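# Seat the crooked brick on the base brick

## Task

Press the crooked brick fully down onto the base brick so it stays seated by itself, then release it and move the grippers away; a brick that is only held in place by the robot does not count.

## Robot and tools

Robot: two arms, left_arm and right_arm, mounted on opposite sides of one table and facing each other. Each arm has six joints (waist, shoulder, elbow, wrist pitch, wrist yaw, wrist roll) and a parallel two-finger gripper. The arm names do not match image sides.

Frame: every printed position uses one shared scene frame. The origin is the table centre, the table surface is at z = +0.020 m, +z is up, and left_arm's base is on the +y side. Each gripper's fingers point along its own +x axis and close along its y axis. The printed end_effector_position (metres) is the point between the finger pads, about 3 to 4 cm behind the tips; the orientation is a quaternion in w,x,y,z order. At long reach the printed hand position can be somewhat wrong, so check the cameras.

Tool execute_actions. Argument actions is a list holding at most one item. An empty list sends nothing and just reports the state. A move item is {"rows": [...], "steps": n} with n from 1 to 15 (default 15); each control step lasts 1/30 s, one row is used per step, and if rows run out the final row repeats. A wait item is {"steps": n} with no rows, n up to 300; it sends nothing new and returns after n steps counted from the previous result. Optional pictures (true/false) decides whether camera images come back; by default they do. A refused call does nothing at all.

Each row is one flat list of 14 numbers, each between -1 and 1, covering both arms even if one stays still: left_arm waist, shoulder, elbow, wrist pitch, wrist yaw, wrist roll, gripper opening, then the same seven for right_arm. The six joint numbers are offsets, not poses: they are added to the joint angles shown in the most recent result that lists them (before any such result, and for later calls in the same reply, they count from where the arm is when the action starts). They do not accumulate from row to row. Scale: 1.0 equals 0.9615 rad for waist, shoulder and elbow, 1.713 rad for wrist pitch, 1.767 rad for wrist yaw, 1.728 rad for wrist roll. Sending all zeros is not a pause; it pulls the arm back to the reference angles.

Joint ranges (rad), same for both arms: waist -3.054 to 3.054, shoulder 0.000 to 3.142, elbow 0.000 to 2.356, wrist pitch -1.571 to 1.571, wrist yaw -1.571 to 1.571, wrist roll -3.142 to 3.142. A request more than 0.010 rad beyond a limit is refused; real limits may differ by up to 0.010 rad, and a request past the real limit is clipped there, possibly reported as "joint sent to its limit" (which may refer to an earlier action).

The gripper number is absolute, not an offset: +1 is fully open (pads 0.088 m apart), empty fingers close at about -0.80, and values down to -1 close no further. Full close takes at least about 0.5 s. To hold something, command an opening below grip_measured; about 0.07 below gives a firm hold, less gives a softer one. Very thin parts (under about 3 mm) get less force. Squeezing makes grip_measured read up to about 0.061 narrower than the real gap, and each gripper has its own fixed bias of up to about 1 mm.

Motion: joint speed is capped; each step the target stays within a fixed lead of the measured angle (0.211 rad waist/shoulder/elbow, 0.213 wrist pitch, 0.267 wrist yaw, 0.228 wrist roll), and targets that would move a gripper over 70 mm away get scaled back. Friction can leave joints short of the command, especially at long reach, and tiny moves may not happen, so compare Joint positions after each move. Between calls the arms keep heading to the last row's target until everything has nearly stopped or a step is HELD.

Result lines: the state line gives each arm's pose and linear/angular velocity. Joint positions and Joint velocities list each arm's six joints (rad, rad/s) plus the finger-pad gap (m, m/s). grip_measured is the finger opening on the command scale. HELD marks steps where part of your row was not sent. "joint command not followed" means a clearance check altered or blocked joint targets; the rest of the row still ran. MOTOR HOT warns from 50 °C; OVER-TEMPERATURE FAULT means the arm is held until it cools, and if cooling fails it loses power and goes limp, so avoid holding loads needlessly. A TORQUE FAULT (contact torque at a joint's load limit: waist 17.2, shoulder 21.3, elbow 21.3, wrist pitch 5.61, wrist yaw 5.59, wrist roll 5.24 N m, held weight included) stops that arm for 10 s and drops the rest of the call.

Tool zoom_image: camera is one of cam_high, cam_low, cam_left_wrist, cam_right_wrist (all 504x504); region is [x0, y0, x1, y1] in image pixels from the top-left, at most 504 by 504. It returns a closer look at that camera's latest image.

Tool finished_scene: scene is the integer number of the current scene. Call it only after the brick sits seated unaided and the grippers have opened and backed off. Replying without any tool call ends everything.

Avoid: knocking or placing anything off the table, dropping or slamming the bricks, hard shoves, and arms striking or pressing each other. Expect occasional brief tugs on a held part or pushes on loose objects; recheck the state after them. Smooth, quick motion with little effort is preferred.

Each tool is called after "Request:" as name(argument=value, ...) on one line, values as JSON.

## Session

Request:
execute_actions(actions=[])

Scene clock: 0.00 s of 3900.00 s.
left_arm: end_effector_position=(-0.0434, +0.0544, +0.2001) grip_measured=+0.998 end_effector_quat_wxyz=(+0.749, -0.068, +0.536, -0.384) end_effector_velocity=(+0.002, +0.001, -0.000) end_effector_angular_velocity=(-0.004, -0.021, +0.006) | right_arm: end_effector_position=(-0.0213, -0.1438, +0.3673) grip_measured=+1.000 end_effector_quat_wxyz=(+0.705, +0.023, -0.022, +0.709) end_effector_velocity=(-0.000, -0.000, -0.008) end_effector_angular_velocity=(-0.027, -0.022, +0.003)
Joint positions: left_arm=[-0.14   1.558  1.153 -0.473 -0.221 -1.147  0.088] | right_arm=[ 0.003  0.842  0.657  0.248 -0.002  0.001  0.088]
Joint velocities: left_arm=[-0.002 -0.002 -0.007  0.007 -0.022  0.007 -0.   ] | right_arm=[-0.002 -0.002 -0.007 -0.022 -0.007 -0.022  0.   ]
Motor temperatures (°C, as the motors report them): left_arm=[22 21 25 24 21 22] | right_arm=[20 23 22 23 23 22]
Heat: left arm: hottest elbow 25 °C (+0.0 °C/min); right arm: hottest shoulder 23 °C (+0.0 °C/min).

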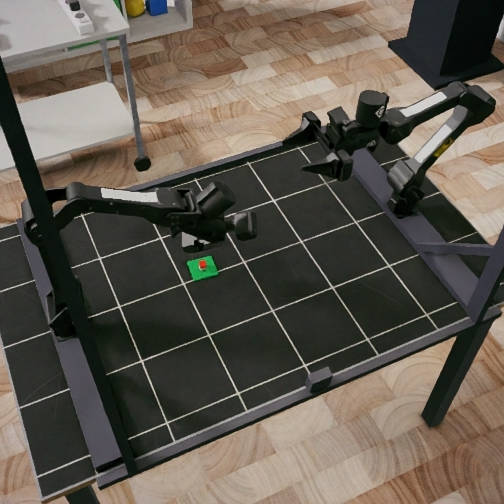

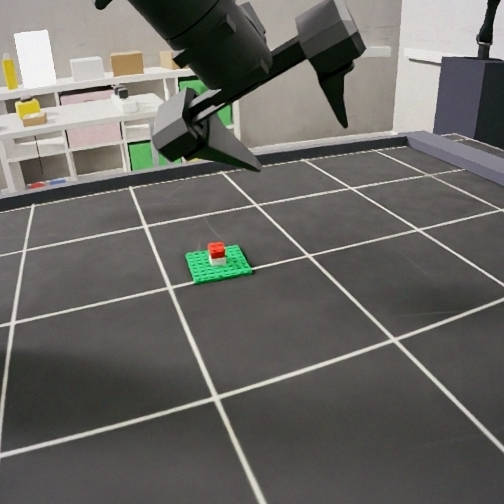

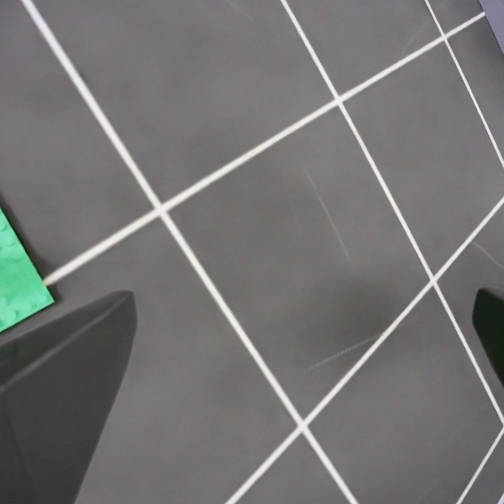

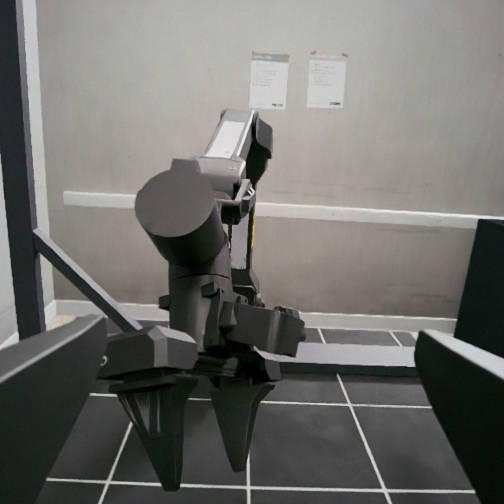

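Request:
execute_actions(actions=[{"rows":[[0.02,0.02,0.03,-0.04,0.01,0.06,0.6,0,0,0,0,0,0,1],[0.04,0.05,0.06,-0.08,0.02,0.12,0.2,0,0,0,0,0,0,1],[0.07,0.08,0.09,-0.12,0.035,0.2,-0.2,0,0,0,0,0,0,1],[0.09,0.11,0.12,-0.16,0.05,0.3,-0.6,0,0,0,0,0,0,1],[0.12,0.14,0.15,-0.2,0.06,0.4,-0.85,0,0,0,0,0,0,1],[0.14,0.17,0.18,-0.24,0.07,0.5,-0.85,0,0,0,0,0,0,1],[0.16,0.2,0.21,-0.28,0.08,0.6,-0.85,0,0,0,0,0,0,1],[0.19,0.23,0.24,-0.32,0.09,0.664,-0.85,0,0,0,0,0,0,1],[0.21,0.26,0.27,-0.36,0.1,0.664,-0.85,0,0,0,0,0,0,1],[0.23,0.29,0.3,-0.399,0.115,0.664,-0.85,0,0,0,0,0,0,1],[0.25,0.32,0.32,-0.399,0.127,0.664,-0.85,0,0,0,0,0,0,1],[0.262,0.345,0.335,-0.399,0.127,0.664,-0.85,0,0,0,0,0,0,1]],"steps":15}], pictures=false)

Request:
execute_actions(actions=[{"steps":15}])

Request:
zoom_image(camera="cam_low", region=[165, 180, 275, 290])

Scene clock: 13.70 s of 3900.00 s.
left_arm: end_effector_position=(+0.0176, +0.1082, +0.1333) grip_measured=-0.718 end_effector_quat_wxyz=(+0.604, +0.384, +0.574, -0.398) end_effector_velocity=(+0.036, +0.058, -0.064) end_effector_angular_velocity=(+0.629, +0.171, -1.588) | right_arm: end_effector_position=(-0.0213, -0.1438, +0.3673) grip_measured=+1.000 end_effector_quat_wxyz=(+0.705, +0.023, -0.022, +0.709) end_effector_velocity=(-0.000, -0.000, -0.005) end_effector_angular_velocity=(-0.022, -0.008, +0.004)
Joint positions: left_arm=[ 0.099  1.854  1.436 -1.11  -0.02  -0.3    0.004] | right_arm=[ 0.003  0.842  0.657  0.248 -0.002  0.001  0.088]
Joint velocities: left_arm=[ 0.198  0.335  0.203 -0.476  0.183  1.78  -0.115] | right_arm=[-0.002 -0.002 -0.002 -0.022 -0.007 -0.007 -0.   ]
Motor temperatures (°C, as the motors report them): left_arm=[22 23 26 24 21 22] | right_arm=[20 22 24 25 23 22]
Heat: left arm: hottest elbow 26 °C (+4.4 °C/min); right arm: hottest wrist pitch 25 °C (+8.8 °C/min).
Steps of this call (steps 1 to 90: nothing new was sent; then 10.20 s passed at rest; steps 91 to 105: all 15 steps of this action). Readings (joint positions):
91: left_arm=[-0.139 1.558 1.155 -0.487 -0.219 -1.124] | right_arm=[0.003 0.842 0.657 0.248 -0.002 0.001]
92: left_arm=[-0.133 1.563 1.164 -0.521 -0.211 -1.076] | right_arm=[0.003 0.842 0.657 0.248 -0.002 0.001]
94: left_arm=[-0.107 1.590 1.200 -0.611 -0.182 -0.956] | right_arm=[0.003 0.842 0.657 0.248 -0.002 0.001]
98: left_arm=[-0.024 1.691 1.298 -0.833 -0.115 -0.717] | right_arm=[0.003 0.842 0.657 0.248 -0.002 0.001]
105: the state above

Scene clock: 14.20 s of 3900.00 s.
left_arm: end_effector_position=(+0.0181, +0.1116, +0.1324) grip_measured=-0.800 end_effector_quat_wxyz=(+0.529, +0.471, +0.527, -0.470) end_effector_velocity=(-0.005, +0.008, -0.001) end_effector_angular_velocity=(+0.039, +0.026, -0.024) | right_arm: end_effector_position=(-0.0213, -0.1438, +0.3673) grip_measured=+1.000 end_effector_quat_wxyz=(+0.705, +0.023, -0.022, +0.709) end_effector_velocity=(-0.000, -0.002, +0.002) end_effector_angular_velocity=(+0.003, -0.022, +0.003)
Joint positions: left_arm=[ 0.109  1.876  1.461 -1.155 -0.002 -0.006  0.   ] | right_arm=[ 0.003  0.842  0.657  0.248 -0.002  0.001  0.088]
Joint velocities: left_arm=[-0.002  0.002 -0.002 -0.037  0.022  0.022  0.   ] | right_arm=[-0.002 -0.007  0.002 -0.007 -0.007 -0.022  0.   ]
Motor temperatures (°C, as the motors report them): left_arm=[22 23 26 24 21 22] | right_arm=[20 22 24 25 23 22]
Heat: left arm: hottest elbow 26 °C (+4.2 °C/min); right arm: hottest wrist pitch 25 °C (+8.5 °C/min).
Steps of this call (steps 1 to 15: the robot went on to your last target). Readings (joint positions):
1: left_arm=[0.104 1.862 1.441 -1.123 -0.015 -0.240] | right_arm=[0.003 0.842 0.657 0.248 -0.002 0.001]
2: left_arm=[0.106 1.867 1.444 -1.132 -0.011 -0.180] | right_arm=[0.003 0.842 0.657 0.248 -0.002 0.001]
4: left_arm=[0.107 1.872 1.452 -1.142 -0.006 -0.098] | right_arm=[0.003 0.842 0.657 0.248 -0.002 0.001]
8: left_arm=[0.108 1.873 1.460 -1.151 -0.003 -0.030] | right_arm=[0.003 0.842 0.657 0.248 -0.002 0.001]
15: the state above

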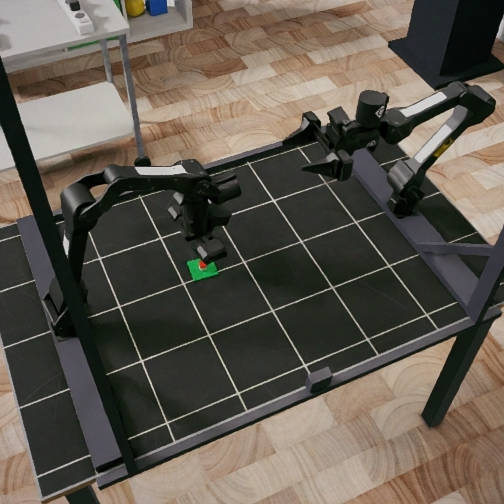

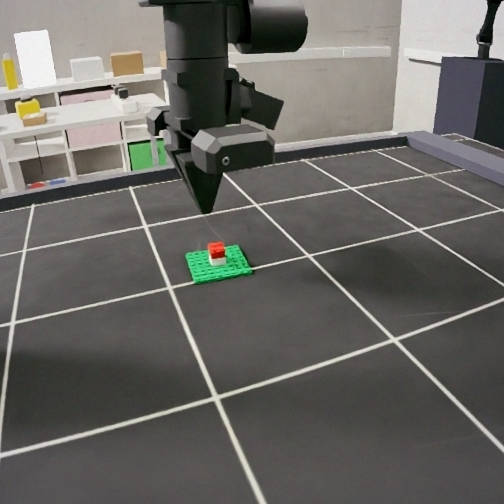

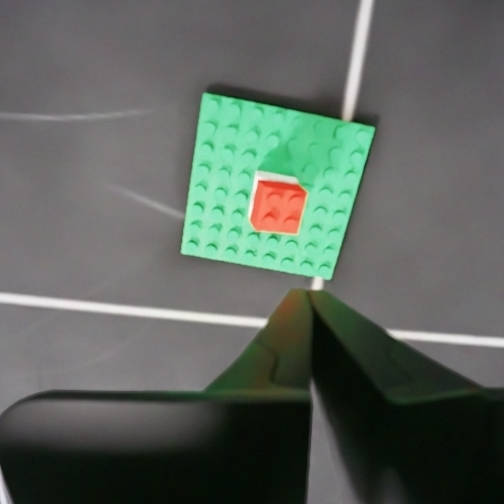

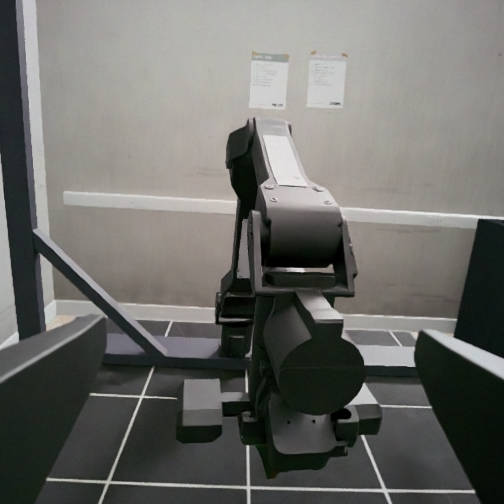

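Region (165, 180, 275, 290) of cam_low's 504x504 image, scaled by 4.582, with more detail than that image has.

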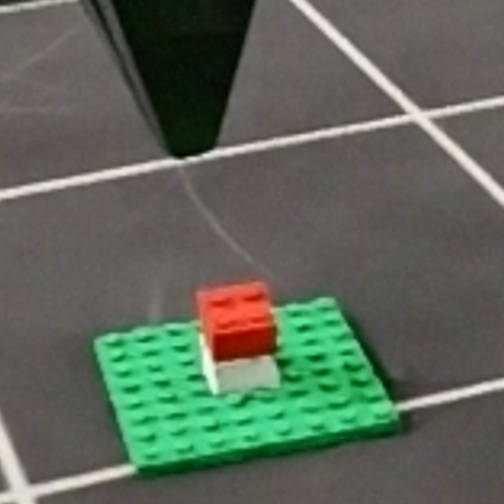

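Request:
execute_actions(actions=[{"rows":[[0.005,0.02,0,0.008,0,0.003,-0.85,0,0,0,0,0,0,1],[0.01,0.03,-0.012,0.016,0,0.003,-0.85,0,0,0,0,0,0,1],[0.014,0.04,-0.019,0.024,0,0.003,-0.85,0,0,0,0,0,0,1],[0.018,0.05,-0.025,0.032,0,0.003,-0.85,0,0,0,0,0,0,1],[0.022,0.06,-0.031,0.04,0,0.003,-0.85,0,0,0,0,0,0,1],[0.022,0.07,-0.037,0.048,0,0.003,-0.85,0,0,0,0,0,0,1],[0.022,0.077,-0.042,0.055,0,0.003,-0.85,0,0,0,0,0,0,1]],"steps":15}], pictures=false)

Request:
execute_actions(actions=[{"steps":6}])

Request:
zoom_image(camera="cam_low", region=[180, 210, 250, 280])

Scene clock: 29.50 s of 3900.00 s.
left_arm: end_effector_position=(+0.0257, +0.1034, +0.1037) grip_measured=-0.800 end_effector_quat_wxyz=(+0.531, +0.468, +0.532, -0.465) end_effector_velocity=(-0.001, -0.006, +0.001) end_effector_angular_velocity=(-0.028, +0.004, +0.020) | right_arm: end_effector_position=(-0.0213, -0.1438, +0.3673) grip_measured=+1.000 end_effector_quat_wxyz=(+0.705, +0.023, -0.022, +0.709) end_effector_velocity=(+0.002, -0.000, -0.002) end_effector_angular_velocity=(-0.007, -0.007, -0.010)
Joint positions: left_arm=[ 0.128  1.938  1.428 -1.065 -0.002 -0.003  0.   ] | right_arm=[ 0.003  0.842  0.657  0.248 -0.002  0.001  0.088]
Joint velocities: left_arm=[-0.002 -0.002  0.002  0.022  0.007 -0.022  0.   ] | right_arm=[-0.002 -0.002 -0.002 -0.007  0.007 -0.007  0.   ]
Motor temperatures (°C, as the motors report them): left_arm=[22 25 27 24 21 22] | right_arm=[20 22 26 26 23 22]
Heat: left arm: hottest elbow 27 °C (+4.1 °C/min); right arm: hottest elbow 26 °C (+6.1 °C/min).
Steps of this call (steps 1 to 15: the robot went on to your last target; steps 16 to 90: nothing new was sent; then 11.80 s passed at rest; steps 91 to 105: all 15 steps of this action). Readings (joint positions):
91: left_arm=[0.109 1.877 1.461 -1.155 -0.002 -0.003] | right_arm=[0.003 0.842 0.657 0.248 -0.002 0.001]
92: left_arm=[0.110 1.878 1.461 -1.150 -0.002 -0.003] | right_arm=[0.003 0.842 0.657 0.248 -0.002 0.001]
94: left_arm=[0.114 1.887 1.460 -1.128 -0.002 -0.003] | right_arm=[0.003 0.842 0.657 0.248 -0.002 0.001]
98: left_arm=[0.125 1.918 1.443 -1.085 -0.002 -0.003] | right_arm=[0.003 0.842 0.657 0.248 -0.002 0.001]
105: the state above

Scene clock: 29.70 s of 3900.00 s.
left_arm: end_effector_position=(+0.0258, +0.1029, +0.1037) grip_measured=-0.800 end_effector_quat_wxyz=(+0.532, +0.467, +0.532, -0.465) end_effector_velocity=(+0.001, -0.003, -0.001) end_effector_angular_velocity=(-0.016, -0.009, +0.020) | right_arm: end_effector_position=(-0.0213, -0.1438, +0.3673) grip_measured=+1.000 end_effector_quat_wxyz=(+0.705, +0.023, -0.022, +0.709) end_effector_velocity=(-0.003, -0.000, -0.002) end_effector_angular_velocity=(-0.007, +0.006, +0.020)
Joint positions: left_arm=[ 0.128  1.938  1.428 -1.063 -0.002 -0.003  0.   ] | right_arm=[ 0.003  0.842  0.657  0.248 -0.002  0.001  0.088]
Joint velocities: left_arm=[-0.002 -0.002 -0.007  0.022 -0.007 -0.022  0.   ] | right_arm=[-0.002 -0.002 -0.002 -0.007 -0.022  0.007 -0.   ]
Motor temperatures (°C, as the motors report them): left_arm=[22 25 27 24 21 22] | right_arm=[20 22 26 26 23 22]
Heat: left arm: hottest elbow 27 °C (+4.0 °C/min); right arm: hottest elbow 26 °C (+6.1 °C/min).
Steps of this call (steps 1 to 6: the robot went on to your last target). Readings (joint positions):
1: left_arm=[0.128 1.938 1.428 -1.063 -0.002 -0.003] | right_arm=[0.003 0.842 0.657 0.248 -0.002 0.001]
2: left_arm=[0.128 1.938 1.428 -1.063 -0.002 -0.003] | right_arm=[0.003 0.842 0.657 0.248 -0.002 0.001]
4: left_arm=[0.128 1.938 1.428 -1.063 -0.002 -0.003] | right_arm=[0.003 0.842 0.657 0.248 -0.002 0.001]
6: the state above

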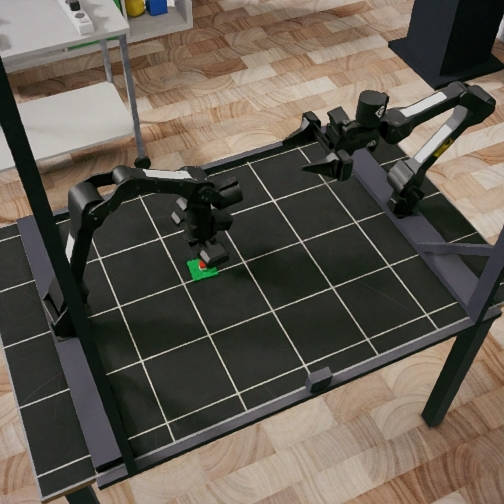

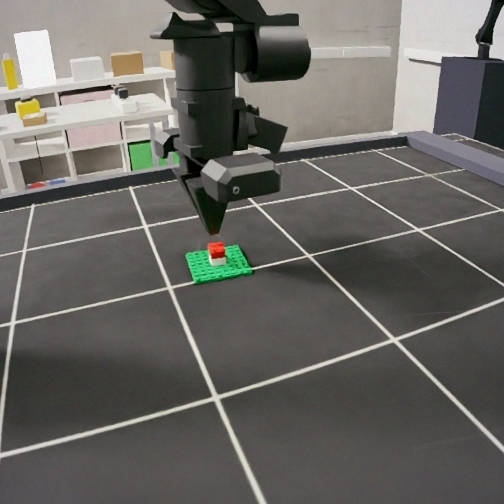

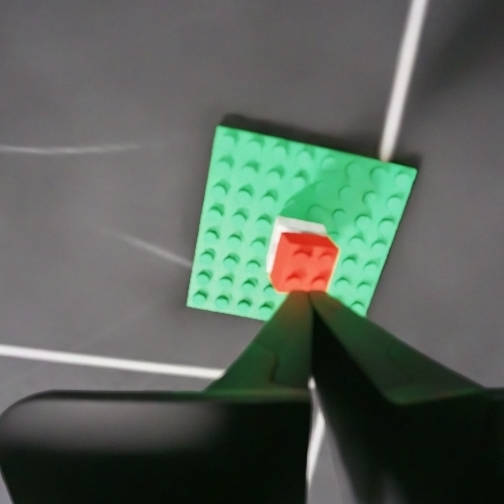

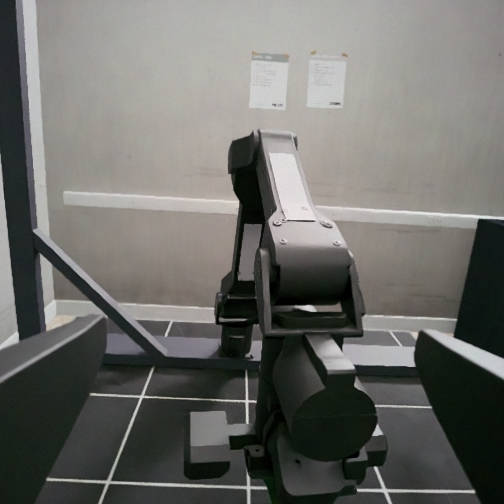

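Region (180, 210, 250, 280) of cam_low's 504x504 image, scaled by 7.200, with more detail than that image has.

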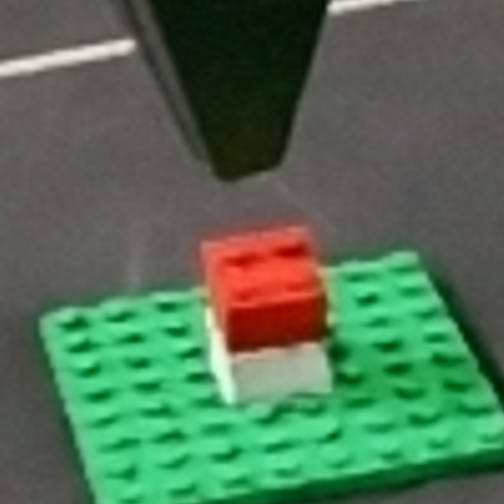

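Request:
execute_actions(actions=[{"rows":[[0,0.016,-0.009,0.005,0,0,-0.85,0,0,0,0,0,0,1],[0,0.021,-0.013,0.01,0,0,-0.85,0,0,0,0,0,0,1],[0,0.026,-0.017,0.015,0,0,-0.85,0,0,0,0,0,0,1],[0,0.03,-0.021,0.019,0,0,-0.85,0,0,0,0,0,0,1],[0,0.034,-0.024,0.023,0,0,-0.85,0,0,0,0,0,0,1]],"steps":15}])

Request:
zoom_image(camera="cam_low", region=[180, 210, 250, 280])

Scene clock: 37.87 s of 3900.00 s.
left_arm: end_effector_position=(+0.0262, +0.1000, +0.0936) grip_measured=-0.800 end_effector_quat_wxyz=(+0.532, +0.466, +0.531, -0.466) end_effector_velocity=(+0.002, -0.001, +0.000) end_effector_angular_velocity=(-0.006, -0.008, +0.010) | right_arm: end_effector_position=(-0.0213, -0.1438, +0.3673) grip_measured=+1.000 end_effector_quat_wxyz=(+0.705, +0.023, -0.022, +0.709) end_effector_velocity=(-0.000, -0.000, -0.002) end_effector_angular_velocity=(-0.007, -0.022, +0.003)
Joint positions: left_arm=[ 0.128  1.957  1.413 -1.025 -0.002 -0.003  0.   ] | right_arm=[ 0.003  0.842  0.657  0.248 -0.002  0.001  0.088]
Joint velocities: left_arm=[ 0.002 -0.002 -0.002  0.007 -0.007 -0.007  0.   ] | right_arm=[-0.002 -0.002 -0.002 -0.007 -0.007 -0.022 -0.   ]
Motor temperatures (°C, as the motors report them): left_arm=[22 25 27 23 21 22] | right_arm=[20 22 27 26 23 22]
Heat: left arm: hottest elbow 27 °C (+3.2 °C/min); right arm: hottest elbow 27 °C (+6.3 °C/min).
Steps of this call (steps 1 to 15: the robot went on to your last target; steps 16 to 90: nothing new was sent; then 4.67 s passed at rest; steps 91 to 105: all 15 steps of this action). Readings (joint positions):
91: left_arm=[0.128 1.938 1.428 -1.061 -0.002 -0.003] | right_arm=[0.003 0.842 0.657 0.248 -0.002 0.001]
92: left_arm=[0.128 1.938 1.428 -1.057 -0.002 -0.003] | right_arm=[0.003 0.842 0.657 0.248 -0.002 0.001]
94: left_arm=[0.128 1.941 1.425 -1.046 -0.002 -0.003] | right_arm=[0.003 0.842 0.657 0.248 -0.002 0.001]
98: left_arm=[0.128 1.953 1.417 -1.031 -0.002 -0.003] | right_arm=[0.003 0.842 0.657 0.248 -0.002 0.001]
105: the state above

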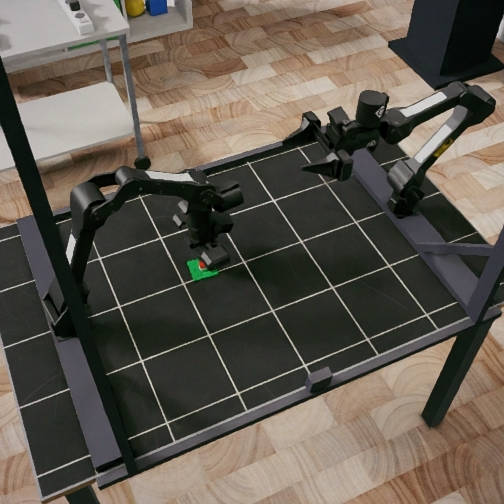

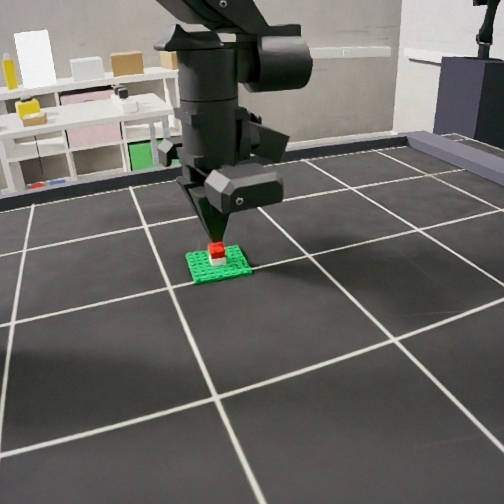

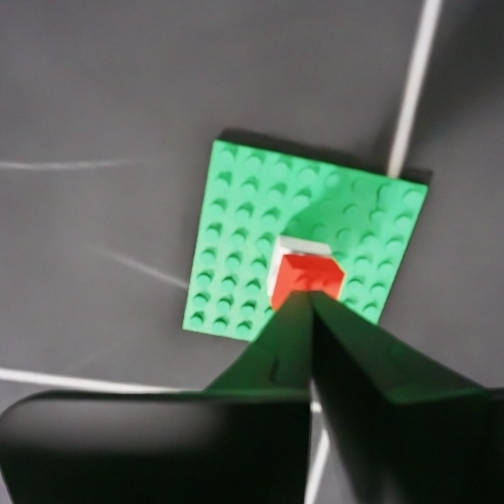

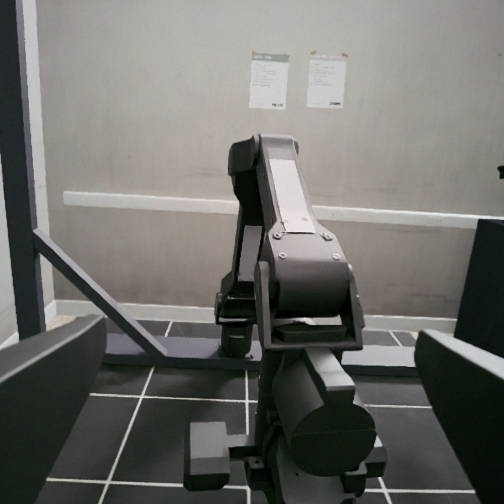

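Region (180, 210, 250, 280) of cam_low's 504x504 image, scaled by 7.200, with more detail than that image has.

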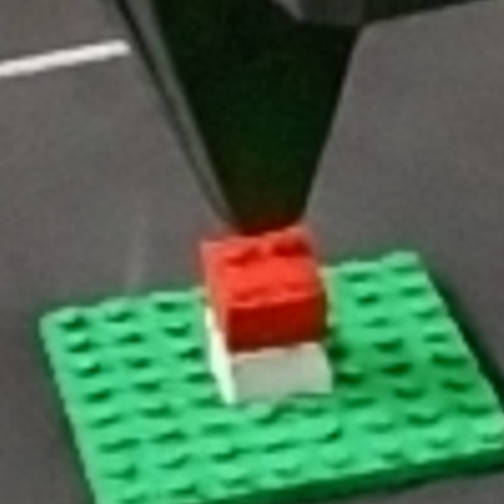

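Request:
execute_actions(actions=[{"rows":[[0,0.014,-0.01,0.002,0,0,-0.85,0,0,0,0,0,0,1],[0,0.015,-0.013,0.004,0,0,-0.85,0,0,0,0,0,0,1],[0,0.016,-0.016,0.006,0,0,-0.85,0,0,0,0,0,0,1],[0,0.017,-0.019,0.008,0,0,-0.85,0,0,0,0,0,0,1],[0,0.019,-0.021,0.01,0,0,-0.85,0,0,0,0,0,0,1],[0,0.02,-0.024,0.012,0,0,-0.85,0,0,0,0,0,0,1],[0,0.021,-0.027,0.014,0,0,-0.85,0,0,0,0,0,0,1]],"steps":12}], pictures=false)

Request:
execute_actions(actions=[{"rows":[[0,0.02,-0.015,0.002,0,0,-0.85,0,0,0,0,0,0,1],[0,0.025,-0.019,0.003,0,0,-0.85,0,0,0,0,0,0,1],[0,0.03,-0.023,0.004,0,0,-0.85,0,0,0,0,0,0,1],[0,0.036,-0.027,0.005,0,0,-0.85,0,0,0,0,0,0,1],[0,0.042,-0.031,0.005,0,0,-0.85,0,0,0,0,0,0,1],[0,0.048,-0.035,0.006,0,0,-0.85,0,0,0,0,0,0,1],[0,0.054,-0.04,0.006,0,0,-0.85,0,0,0,0,0,0,1],[0,0.06,-0.044,0.006,0,0,-0.85,0,0,0,0,0,0,1],[0,0.066,-0.048,0.007,0,0,-0.85,0,0,0,0,0,0,1],[0,0.072,-0.052,0.007,0,0,-0.85,0,0,0,0,0,0,1],[0,0.078,-0.056,0.007,0,0,-0.85,0,0,0,0,0,0,1]],"steps":15}])

Request:
zoom_image(camera="cam_low", region=[180, 210, 250, 280])

Scene clock: 48.93 s of 3900.00 s.
left_arm: end_effector_position=(+0.0265, +0.0999, +0.0892) grip_measured=-0.800 end_effector_quat_wxyz=(+0.533, +0.466, +0.530, -0.467) end_effector_velocity=(+0.001, +0.005, -0.000) end_effector_angular_velocity=(+0.013, -0.006, +0.010) | right_arm: end_effector_position=(-0.0213, -0.1438, +0.3673) grip_measured=+1.000 end_effector_quat_wxyz=(+0.705, +0.023, -0.022, +0.709) end_effector_velocity=(+0.001, -0.000, -0.002) end_effector_angular_velocity=(-0.007, -0.008, -0.000)
Joint positions: left_arm=[ 0.128  1.96   1.399 -1.005 -0.002 -0.003  0.   ] | right_arm=[ 0.003  0.842  0.657  0.248 -0.002  0.001  0.088]
Joint velocities: left_arm=[ 0.002 -0.007 -0.012 -0.007 -0.007 -0.007  0.   ] | right_arm=[-0.007 -0.002 -0.002 -0.007 -0.007 -0.007  0.   ]
Motor temperatures (°C, as the motors report them): left_arm=[22 26 27 23 21 22] | right_arm=[20 22 27 27 23 22]
Heat: left arm: hottest elbow 27 °C (+2.5 °C/min); right arm: hottest elbow 27 °C (+4.9 °C/min).
Steps of this call (steps 1 to 15: the robot went on to your last target; steps 16 to 90: nothing new was sent; then 7.67 s passed at rest; steps 91 to 102: all 12 steps of this action). Readings (joint positions):
91: left_arm=[0.128 1.957 1.413 -1.025 -0.002 -0.003] | right_arm=[0.003 0.842 0.657 0.248 -0.002 0.001]
92: left_arm=[0.128 1.957 1.412 -1.023 -0.002 -0.003] | right_arm=[0.003 0.842 0.657 0.248 -0.002 0.001]
94: left_arm=[0.128 1.957 1.410 -1.019 -0.002 -0.003] | right_arm=[0.003 0.842 0.657 0.248 -0.002 0.001]
98: left_arm=[0.128 1.960 1.401 -1.009 -0.002 -0.003] | right_arm=[0.003 0.842 0.657 0.248 -0.002 0.001]
102: the state above

Scene clock: 49.43 s of 3900.00 s.
left_arm: end_effector_position=(+0.0284, +0.1024, +0.0813) grip_measured=-0.800 end_effector_quat_wxyz=(+0.531, +0.470, +0.534, -0.460) end_effector_velocity=(-0.002, +0.004, -0.003) end_effector_angular_velocity=(+0.018, -0.005, +0.015) | right_arm: end_effector_position=(-0.0213, -0.1438, +0.3673) grip_measured=+1.000 end_effector_quat_wxyz=(+0.705, +0.023, -0.022, +0.709) end_effector_velocity=(-0.000, -0.000, -0.002) end_effector_angular_velocity=(-0.007, -0.008, +0.004)
Joint positions: left_arm=[ 0.133  1.975  1.388 -0.996 -0.007 -0.003  0.   ] | right_arm=[ 0.003  0.842  0.657  0.248 -0.002  0.001  0.088]
Joint velocities: left_arm=[-0.007  0.002 -0.007 -0.007 -0.007 -0.022  0.   ] | right_arm=[-0.002 -0.002 -0.002 -0.007 -0.007 -0.007 -0.   ]
Motor temperatures (°C, as the motors report them): left_arm=[22 26 27 23 21 22] | right_arm=[20 22 27 27 23 22]
Heat: left arm: hottest elbow 27 °C (+2.4 °C/min); right arm: hottest elbow 27 °C (+4.9 °C/min).
Steps of this call (steps 1 to 15: all 15 steps of this action). Readings (joint positions):
1: left_arm=[0.128 1.960 1.399 -1.005 -0.002 -0.003] | right_arm=[0.003 0.842 0.657 0.248 -0.002 0.001]
2: left_arm=[0.129 1.960 1.398 -1.004 -0.002 -0.003] | right_arm=[0.003 0.842 0.657 0.248 -0.002 0.001]
4: left_arm=[0.130 1.963 1.395 -1.001 -0.005 -0.003] | right_arm=[0.003 0.842 0.657 0.248 -0.002 0.001]
8: left_arm=[0.133 1.970 1.391 -0.997 -0.007 -0.003] | right_arm=[0.003 0.842 0.657 0.248 -0.002 0.001]
15: the state above

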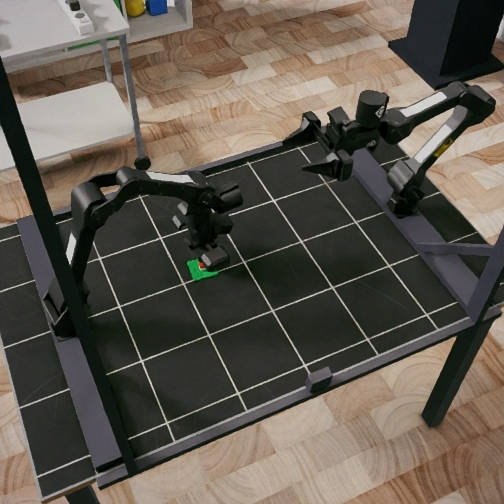

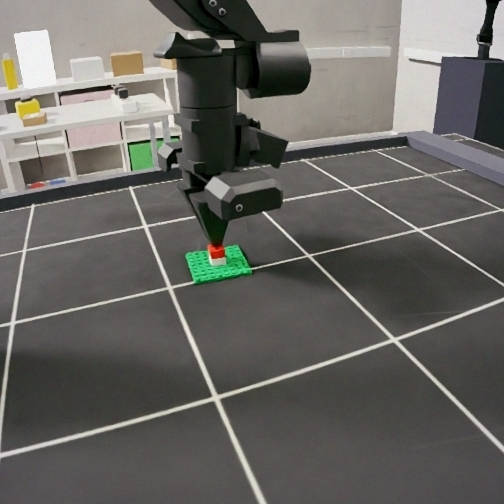

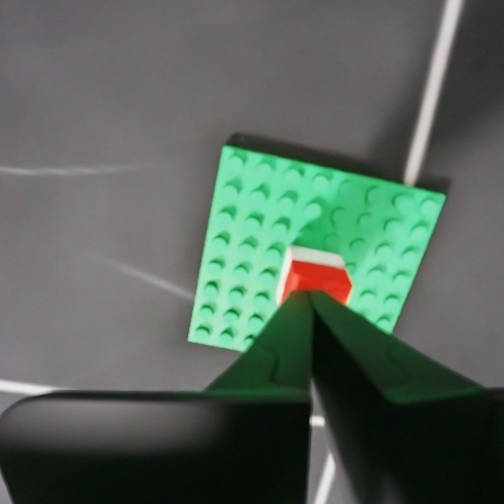

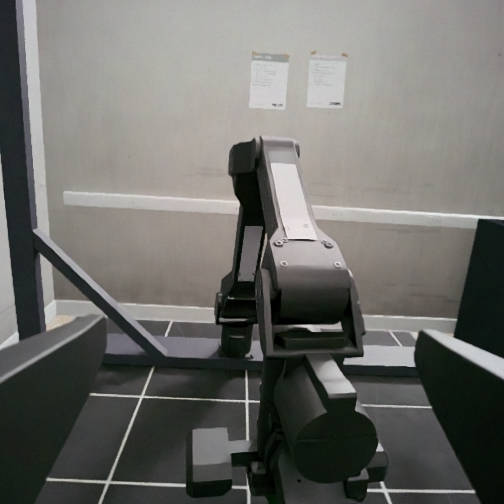

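Region (180, 210, 250, 280) of cam_low's 504x504 image, scaled by 7.200, with more detail than that image has.

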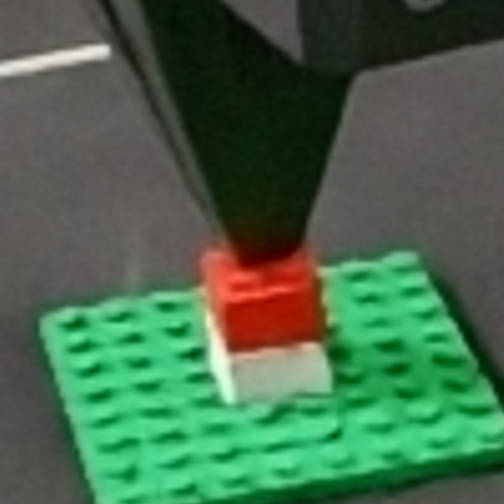

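Request:
execute_actions(actions=[{"rows":[[0,0.04,-0.03,0,0,0,-0.85,0,0,0,0,0,0,1],[0,0.02,-0.015,0,0,0,-0.85,0,0,0,0,0,0,1],[0,0,0,-0.002,0,0,-0.85,0,0,0,0,0,0,1],[0,-0.015,0.015,-0.005,0,0,-0.85,0,0,0,0,0,0,1],[0,-0.024,0.026,-0.007,0,0,-0.85,0,0,0,0,0,0,1],[0,-0.024,0.026,-0.007,0,0,-0.85,0,0,0,0,0,0,1],[0,-0.024,0.026,-0.007,0,0,-0.85,0,0,0,0,0,0,1],[-0.005,-0.024,0.026,-0.007,0.003,0,-0.85,0,0,0,0,0,0,1],[-0.009,-0.024,0.026,-0.007,0.005,0,-0.85,0,0,0,0,0,0,1]],"steps":15}], pictures=false)

Request:
execute_actions(actions=[{"rows":[[0,0.012,-0.008,0.002,0,0,-0.85,0,0,0,0,0,0,1],[0,0.015,-0.011,0.004,0,0,-0.85,0,0,0,0,0,0,1],[0,0.017,-0.014,0.006,0,0,-0.85,0,0,0,0,0,0,1],[0,0.019,-0.017,0.007,0,0,-0.85,0,0,0,0,0,0,1],[0,0.023,-0.02,0.008,0,0,-0.85,0,0,0,0,0,0,1],[0,0.03,-0.025,0.008,0,0,-0.85,0,0,0,0,0,0,1],[0,0.038,-0.03,0.008,0,0,-0.85,0,0,0,0,0,0,1],[0,0.046,-0.036,0.008,0,0,-0.85,0,0,0,0,0,0,1],[0,0.054,-0.041,0.008,0,0,-0.85,0,0,0,0,0,0,1],[0,0.062,-0.046,0.008,0,0,-0.85,0,0,0,0,0,0,1],[0,0.07,-0.051,0.008,0,0,-0.85,0,0,0,0,0,0,1],[0,0.078,-0.056,0.008,0,0,-0.85,0,0,0,0,0,0,1]],"steps":15}])

Request:
execute_actions(actions=[{"rows":[[0,0.06,-0.043,0,0,0,-0.85,0,0,0,0,0,0,1],[0,0.04,-0.03,0,0,0,-0.85,0,0,0,0,0,0,1],[0,0.02,-0.015,0,0,0,-0.85,0,0,0,0,0,0,1],[0,0,0,-0.002,0,0,-0.85,0,0,0,0,0,0,1],[0,-0.015,0.018,-0.006,0,0,-0.85,0,0,0,0,0,0,1],[0,-0.03,0.035,-0.018,0,0,-0.85,0,0,0,0,0,0,1],[0,-0.05,0.055,-0.04,0,0,-0.85,0,0,0,0,0,0,1],[0,-0.075,0.075,-0.065,0,0,-0.85,0,0,0,0,0,0,1],[0,-0.1,0.095,-0.09,0,0,-0.85,0,0,0,0,0,0,1],[0,-0.125,0.11,-0.115,0,0,-0.85,0,0,0,0,0,0,1],[0,-0.15,0.12,-0.135,0,0,-0.85,0,0,0,0,0,0,1],[0,-0.175,0.13,-0.15,0,0,-0.85,0,0,0,0,0,0,1],[0,-0.2,0.135,-0.16,0,0,-0.85,0,0,0,0,0,0,1],[0,-0.22,0.14,-0.17,0,0,-0.85,0,0,0,0,0,0,1]],"steps":15}], pictures=false)

Request:
execute_actions(actions=[{"steps":10}])

Request:
zoom_image(camera="cam_low", region=[190, 228, 240, 278])

Scene clock: 65.73 s of 3900.00 s.
left_arm: end_effector_position=(+0.0284, +0.0997, +0.0872) grip_measured=-0.800 end_effector_quat_wxyz=(+0.534, +0.467, +0.531, -0.463) end_effector_velocity=(-0.008, +0.003, +0.001) end_effector_angular_velocity=(+0.016, +0.009, -0.010) | right_arm: end_effector_position=(-0.0213, -0.1438, +0.3673) grip_measured=+1.000 end_effector_quat_wxyz=(+0.705, +0.023, -0.022, +0.709) end_effector_velocity=(-0.003, -0.000, -0.004) end_effector_angular_velocity=(-0.012, -0.009, +0.019)
Joint positions: left_arm=[ 0.131  1.968  1.402 -1.005 -0.007 -0.003  0.   ] | right_arm=[ 0.003  0.842  0.657  0.248 -0.002  0.001  0.088]
Joint velocities: left_arm=[-0.017 -0.002  0.002 -0.022  0.007 -0.007  0.   ] | right_arm=[-0.002 -0.002 -0.007 -0.007 -0.022 -0.007  0.   ]
Motor temperatures (°C, as the motors report them): left_arm=[22 24 26 23 21 22] | right_arm=[20 22 28 27 23 22]
Heat: left arm: hottest elbow 26 °C (+1.0 °C/min); right arm: hottest elbow 28 °C (+4.0 °C/min).
Steps of this call (steps 1 to 15: the robot went on to your last target; steps 16 to 90: nothing new was sent; then 12.80 s passed at rest; steps 91 to 105: all 15 steps of this action). Readings (joint positions):
91: left_arm=[0.133 1.976 1.387 -0.996 -0.007 -0.003] | right_arm=[0.003 0.842 0.657 0.248 -0.002 0.001]
92: left_arm=[0.133 1.974 1.388 -0.996 -0.007 -0.003] | right_arm=[0.003 0.842 0.657 0.248 -0.002 0.001]
94: left_arm=[0.133 1.969 1.393 -0.997 -0.007 -0.003] | right_arm=[0.003 0.842 0.657 0.248 -0.002 0.001]
98: left_arm=[0.133 1.968 1.400 -1.003 -0.007 -0.003] | right_arm=[0.003 0.842 0.657 0.248 -0.002 0.001]
105: the state above

Scene clock: 66.23 s of 3900.00 s.
left_arm: end_effector_position=(+0.0280, +0.1022, +0.0810) grip_measured=-0.800 end_effector_quat_wxyz=(+0.530, +0.471, +0.535, -0.460) end_effector_velocity=(+0.001, +0.006, -0.007) end_effector_angular_velocity=(+0.032, -0.003, -0.005) | right_arm: end_effector_position=(-0.0213, -0.1438, +0.3673) grip_measured=+1.000 end_effector_quat_wxyz=(+0.705, +0.023, -0.022, +0.709) end_effector_velocity=(-0.000, -0.001, +0.003) end_effector_angular_velocity=(+0.012, -0.008, +0.004)
Joint positions: left_arm=[ 0.131  1.978  1.391 -0.998 -0.007 -0.003  0.   ] | right_arm=[ 0.003  0.842  0.657  0.248 -0.002  0.001  0.088]
Joint velocities: left_arm=[ 0.002  0.012 -0.012 -0.007 -0.007  0.007  0.   ] | right_arm=[-0.002 -0.002  0.002  0.007 -0.007 -0.007 -0.   ]
Motor temperatures (°C, as the motors report them): left_arm=[22 24 26 23 21 22] | right_arm=[20 22 28 27 23 22]
Heat: left arm: hottest elbow 26 °C (+1.0 °C/min); right arm: hottest elbow 28 °C (+4.1 °C/min).
Steps of this call (steps 1 to 15: all 15 steps of this action). Readings (joint positions):
1: left_arm=[0.131 1.968 1.402 -1.005 -0.007 -0.003] | right_arm=[0.003 0.842 0.657 0.248 -0.002 0.001]
2: left_arm=[0.131 1.968 1.402 -1.005 -0.007 -0.003] | right_arm=[0.003 0.842 0.657 0.248 -0.002 0.001]
4: left_arm=[0.131 1.968 1.402 -1.004 -0.007 -0.003] | right_arm=[0.003 0.842 0.657 0.248 -0.002 0.001]
8: left_arm=[0.131 1.970 1.395 -0.999 -0.007 -0.003] | right_arm=[0.003 0.842 0.657 0.248 -0.002 0.001]
15: the state above

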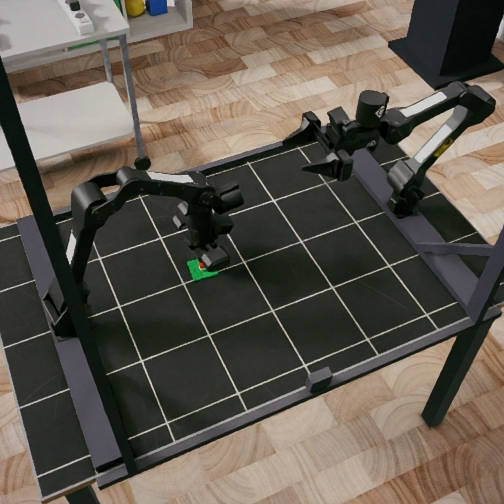

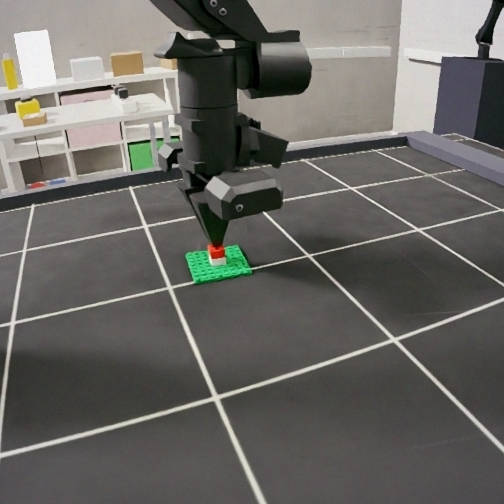

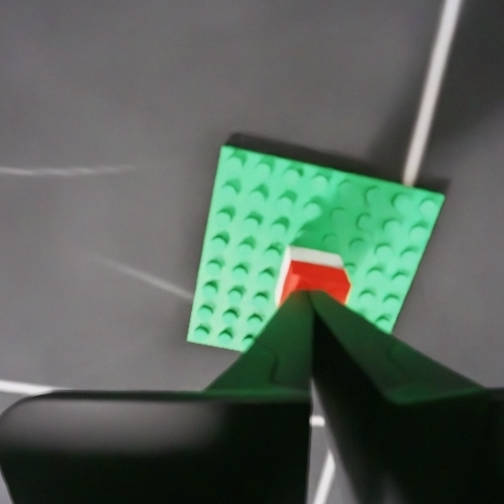

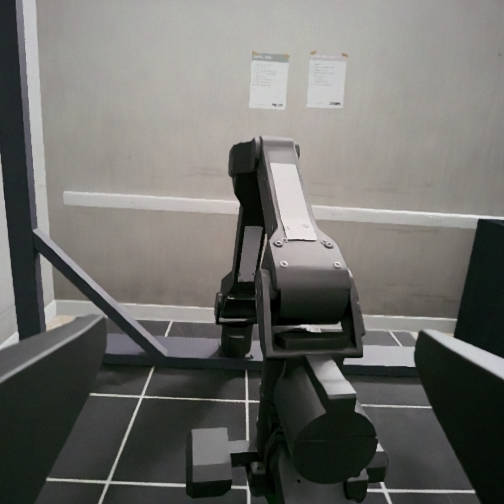

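Scene clock: 66.73 s of 3900.00 s.
left_arm: end_effector_position=(+0.0253, +0.1229, +0.1541) grip_measured=-0.800 end_effector_quat_wxyz=(+0.532, +0.469, +0.533, -0.462) end_effector_velocity=(-0.007, +0.035, +0.337) end_effector_angular_velocity=(-0.623, -0.075, +0.020) | right_arm: end_effector_position=(-0.0213, -0.1438, +0.3673) grip_measured=+1.000 end_effector_quat_wxyz=(+0.705, +0.023, -0.022, +0.709) end_effector_velocity=(+0.003, -0.000, -0.004) end_effector_angular_velocity=(-0.012, -0.007, -0.015)
Joint positions: left_arm=[ 0.131  1.833  1.493 -1.239 -0.007 -0.003  0.   ] | right_arm=[ 0.003  0.842  0.657  0.248 -0.002  0.001  0.088]
Joint velocities: left_arm=[-0.002 -0.789  0.344 -0.505  0.007 -0.022  0.   ] | right_arm=[-0.007 -0.002 -0.007 -0.007  0.007 -0.007 -0.   ]
Motor temperatures (°C, as the motors report them): left_arm=[22 25 26 23 21 22] | right_arm=[20 22 28 27 23 22]
Heat: left arm: hottest elbow 26 °C (+1.0 °C/min); right arm: hottest elbow 28 °C (+4.0 °C/min).
Steps of this call (steps 1 to 15: all 15 steps of this action). Readings (joint positions):
1: left_arm=[0.131 1.978 1.391 -0.998 -0.007 -0.003] | right_arm=[0.003 0.842 0.657 0.248 -0.002 0.001]
2: left_arm=[0.131 1.978 1.391 -0.998 -0.007 -0.003] | right_arm=[0.003 0.842 0.657 0.248 -0.002 0.001]
4: left_arm=[0.131 1.973 1.393 -0.999 -0.007 -0.003] | right_arm=[0.003 0.842 0.657 0.248 -0.002 0.001]
8: left_arm=[0.131 1.968 1.416 -1.042 -0.007 -0.003] | right_arm=[0.003 0.842 0.657 0.248 -0.002 0.001]
15: the state above

Scene clock: 67.07 s of 3900.00 s.
left_arm: end_effector_position=(+0.0246, +0.1281, +0.1802) grip_measured=-0.800 end_effector_quat_wxyz=(+0.543, +0.459, +0.522, -0.471) end_effector_velocity=(-0.003, +0.008, -0.002) end_effector_angular_velocity=(+0.040, +0.012, -0.010) | right_arm: end_effector_position=(-0.0213, -0.1438, +0.3673) grip_measured=+1.000 end_effector_quat_wxyz=(+0.705, +0.023, -0.022, +0.709) end_effector_velocity=(-0.000, -0.001, +0.001) end_effector_angular_velocity=(+0.007, +0.007, +0.005)
Joint positions: left_arm=[ 0.131  1.773  1.521 -1.286 -0.007 -0.003  0.   ] | right_arm=[ 0.003  0.842  0.657  0.248 -0.002  0.001  0.088]
Joint velocities: left_arm=[-0.002  0.002 -0.002 -0.037  0.007  0.007  0.   ] | right_arm=[-0.002 -0.002 -0.002  0.007 -0.007  0.007  0.   ]
Motor temperatures (°C, as the motors report them): left_arm=[22 25 26 23 21 22] | right_arm=[20 22 28 27 23 22]
Heat: left arm: hottest elbow 26 °C (+1.0 °C/min); right arm: hottest elbow 28 °C (+4.1 °C/min).
Steps of this call (steps 1 to 10: the robot went on to your last target). Readings (joint positions):
1: left_arm=[0.131 1.811 1.503 -1.252 -0.007 -0.003] | right_arm=[0.003 0.842 0.657 0.248 -0.002 0.001]
2: left_arm=[0.131 1.793 1.512 -1.261 -0.007 -0.003] | right_arm=[0.003 0.842 0.657 0.248 -0.002 0.001]
4: left_arm=[0.131 1.774 1.521 -1.273 -0.007 -0.003] | right_arm=[0.003 0.842 0.657 0.248 -0.002 0.001]
8: left_arm=[0.131 1.773 1.521 -1.284 -0.007 -0.003] | right_arm=[0.003 0.842 0.657 0.248 -0.002 0.001]
10: the state above

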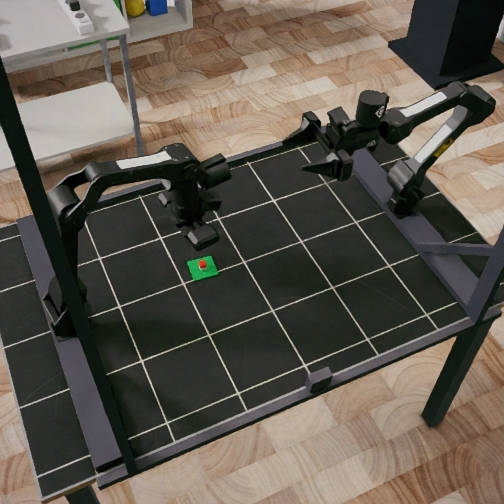

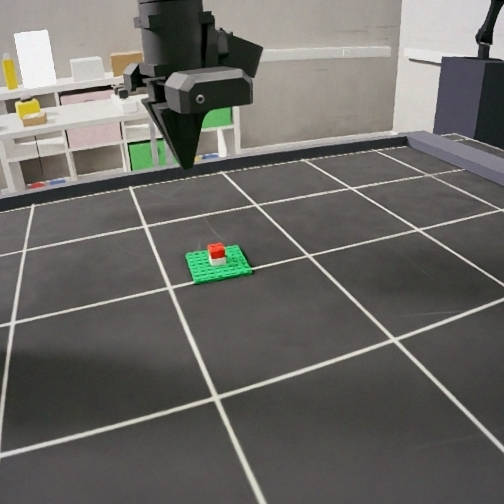

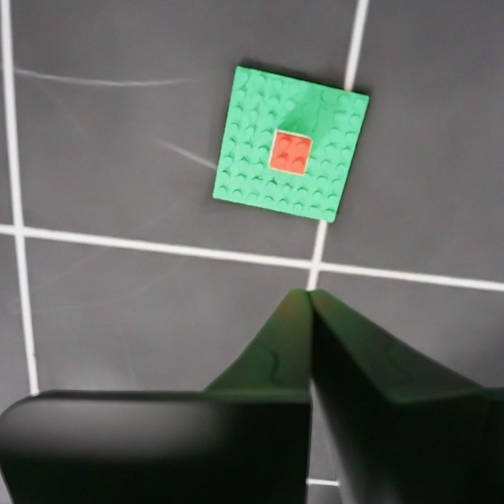

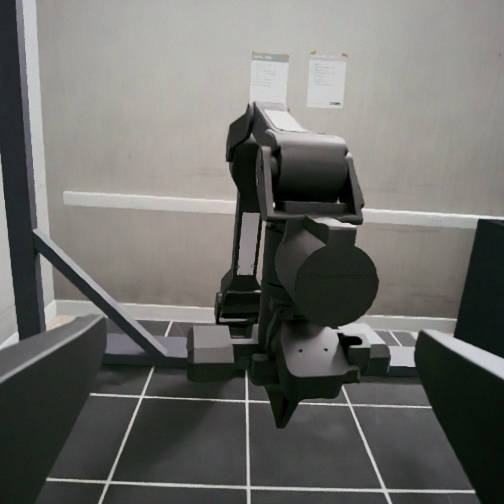

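Region (190, 228, 240, 278) of cam_low's 504x504 image, scaled by 10.080, with more detail than that image has.

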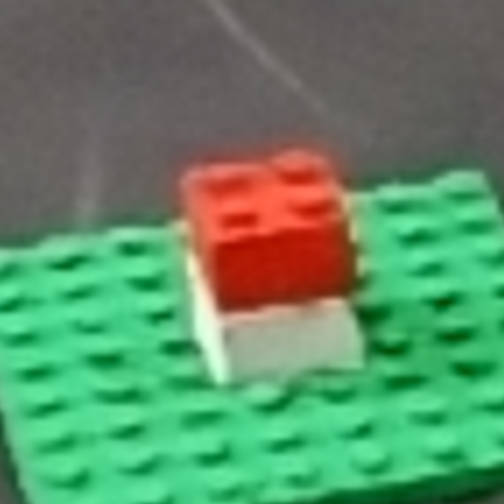

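Flush with no gap.

Request:
finished_scene(scene=2)

The scene is finished: the task was done.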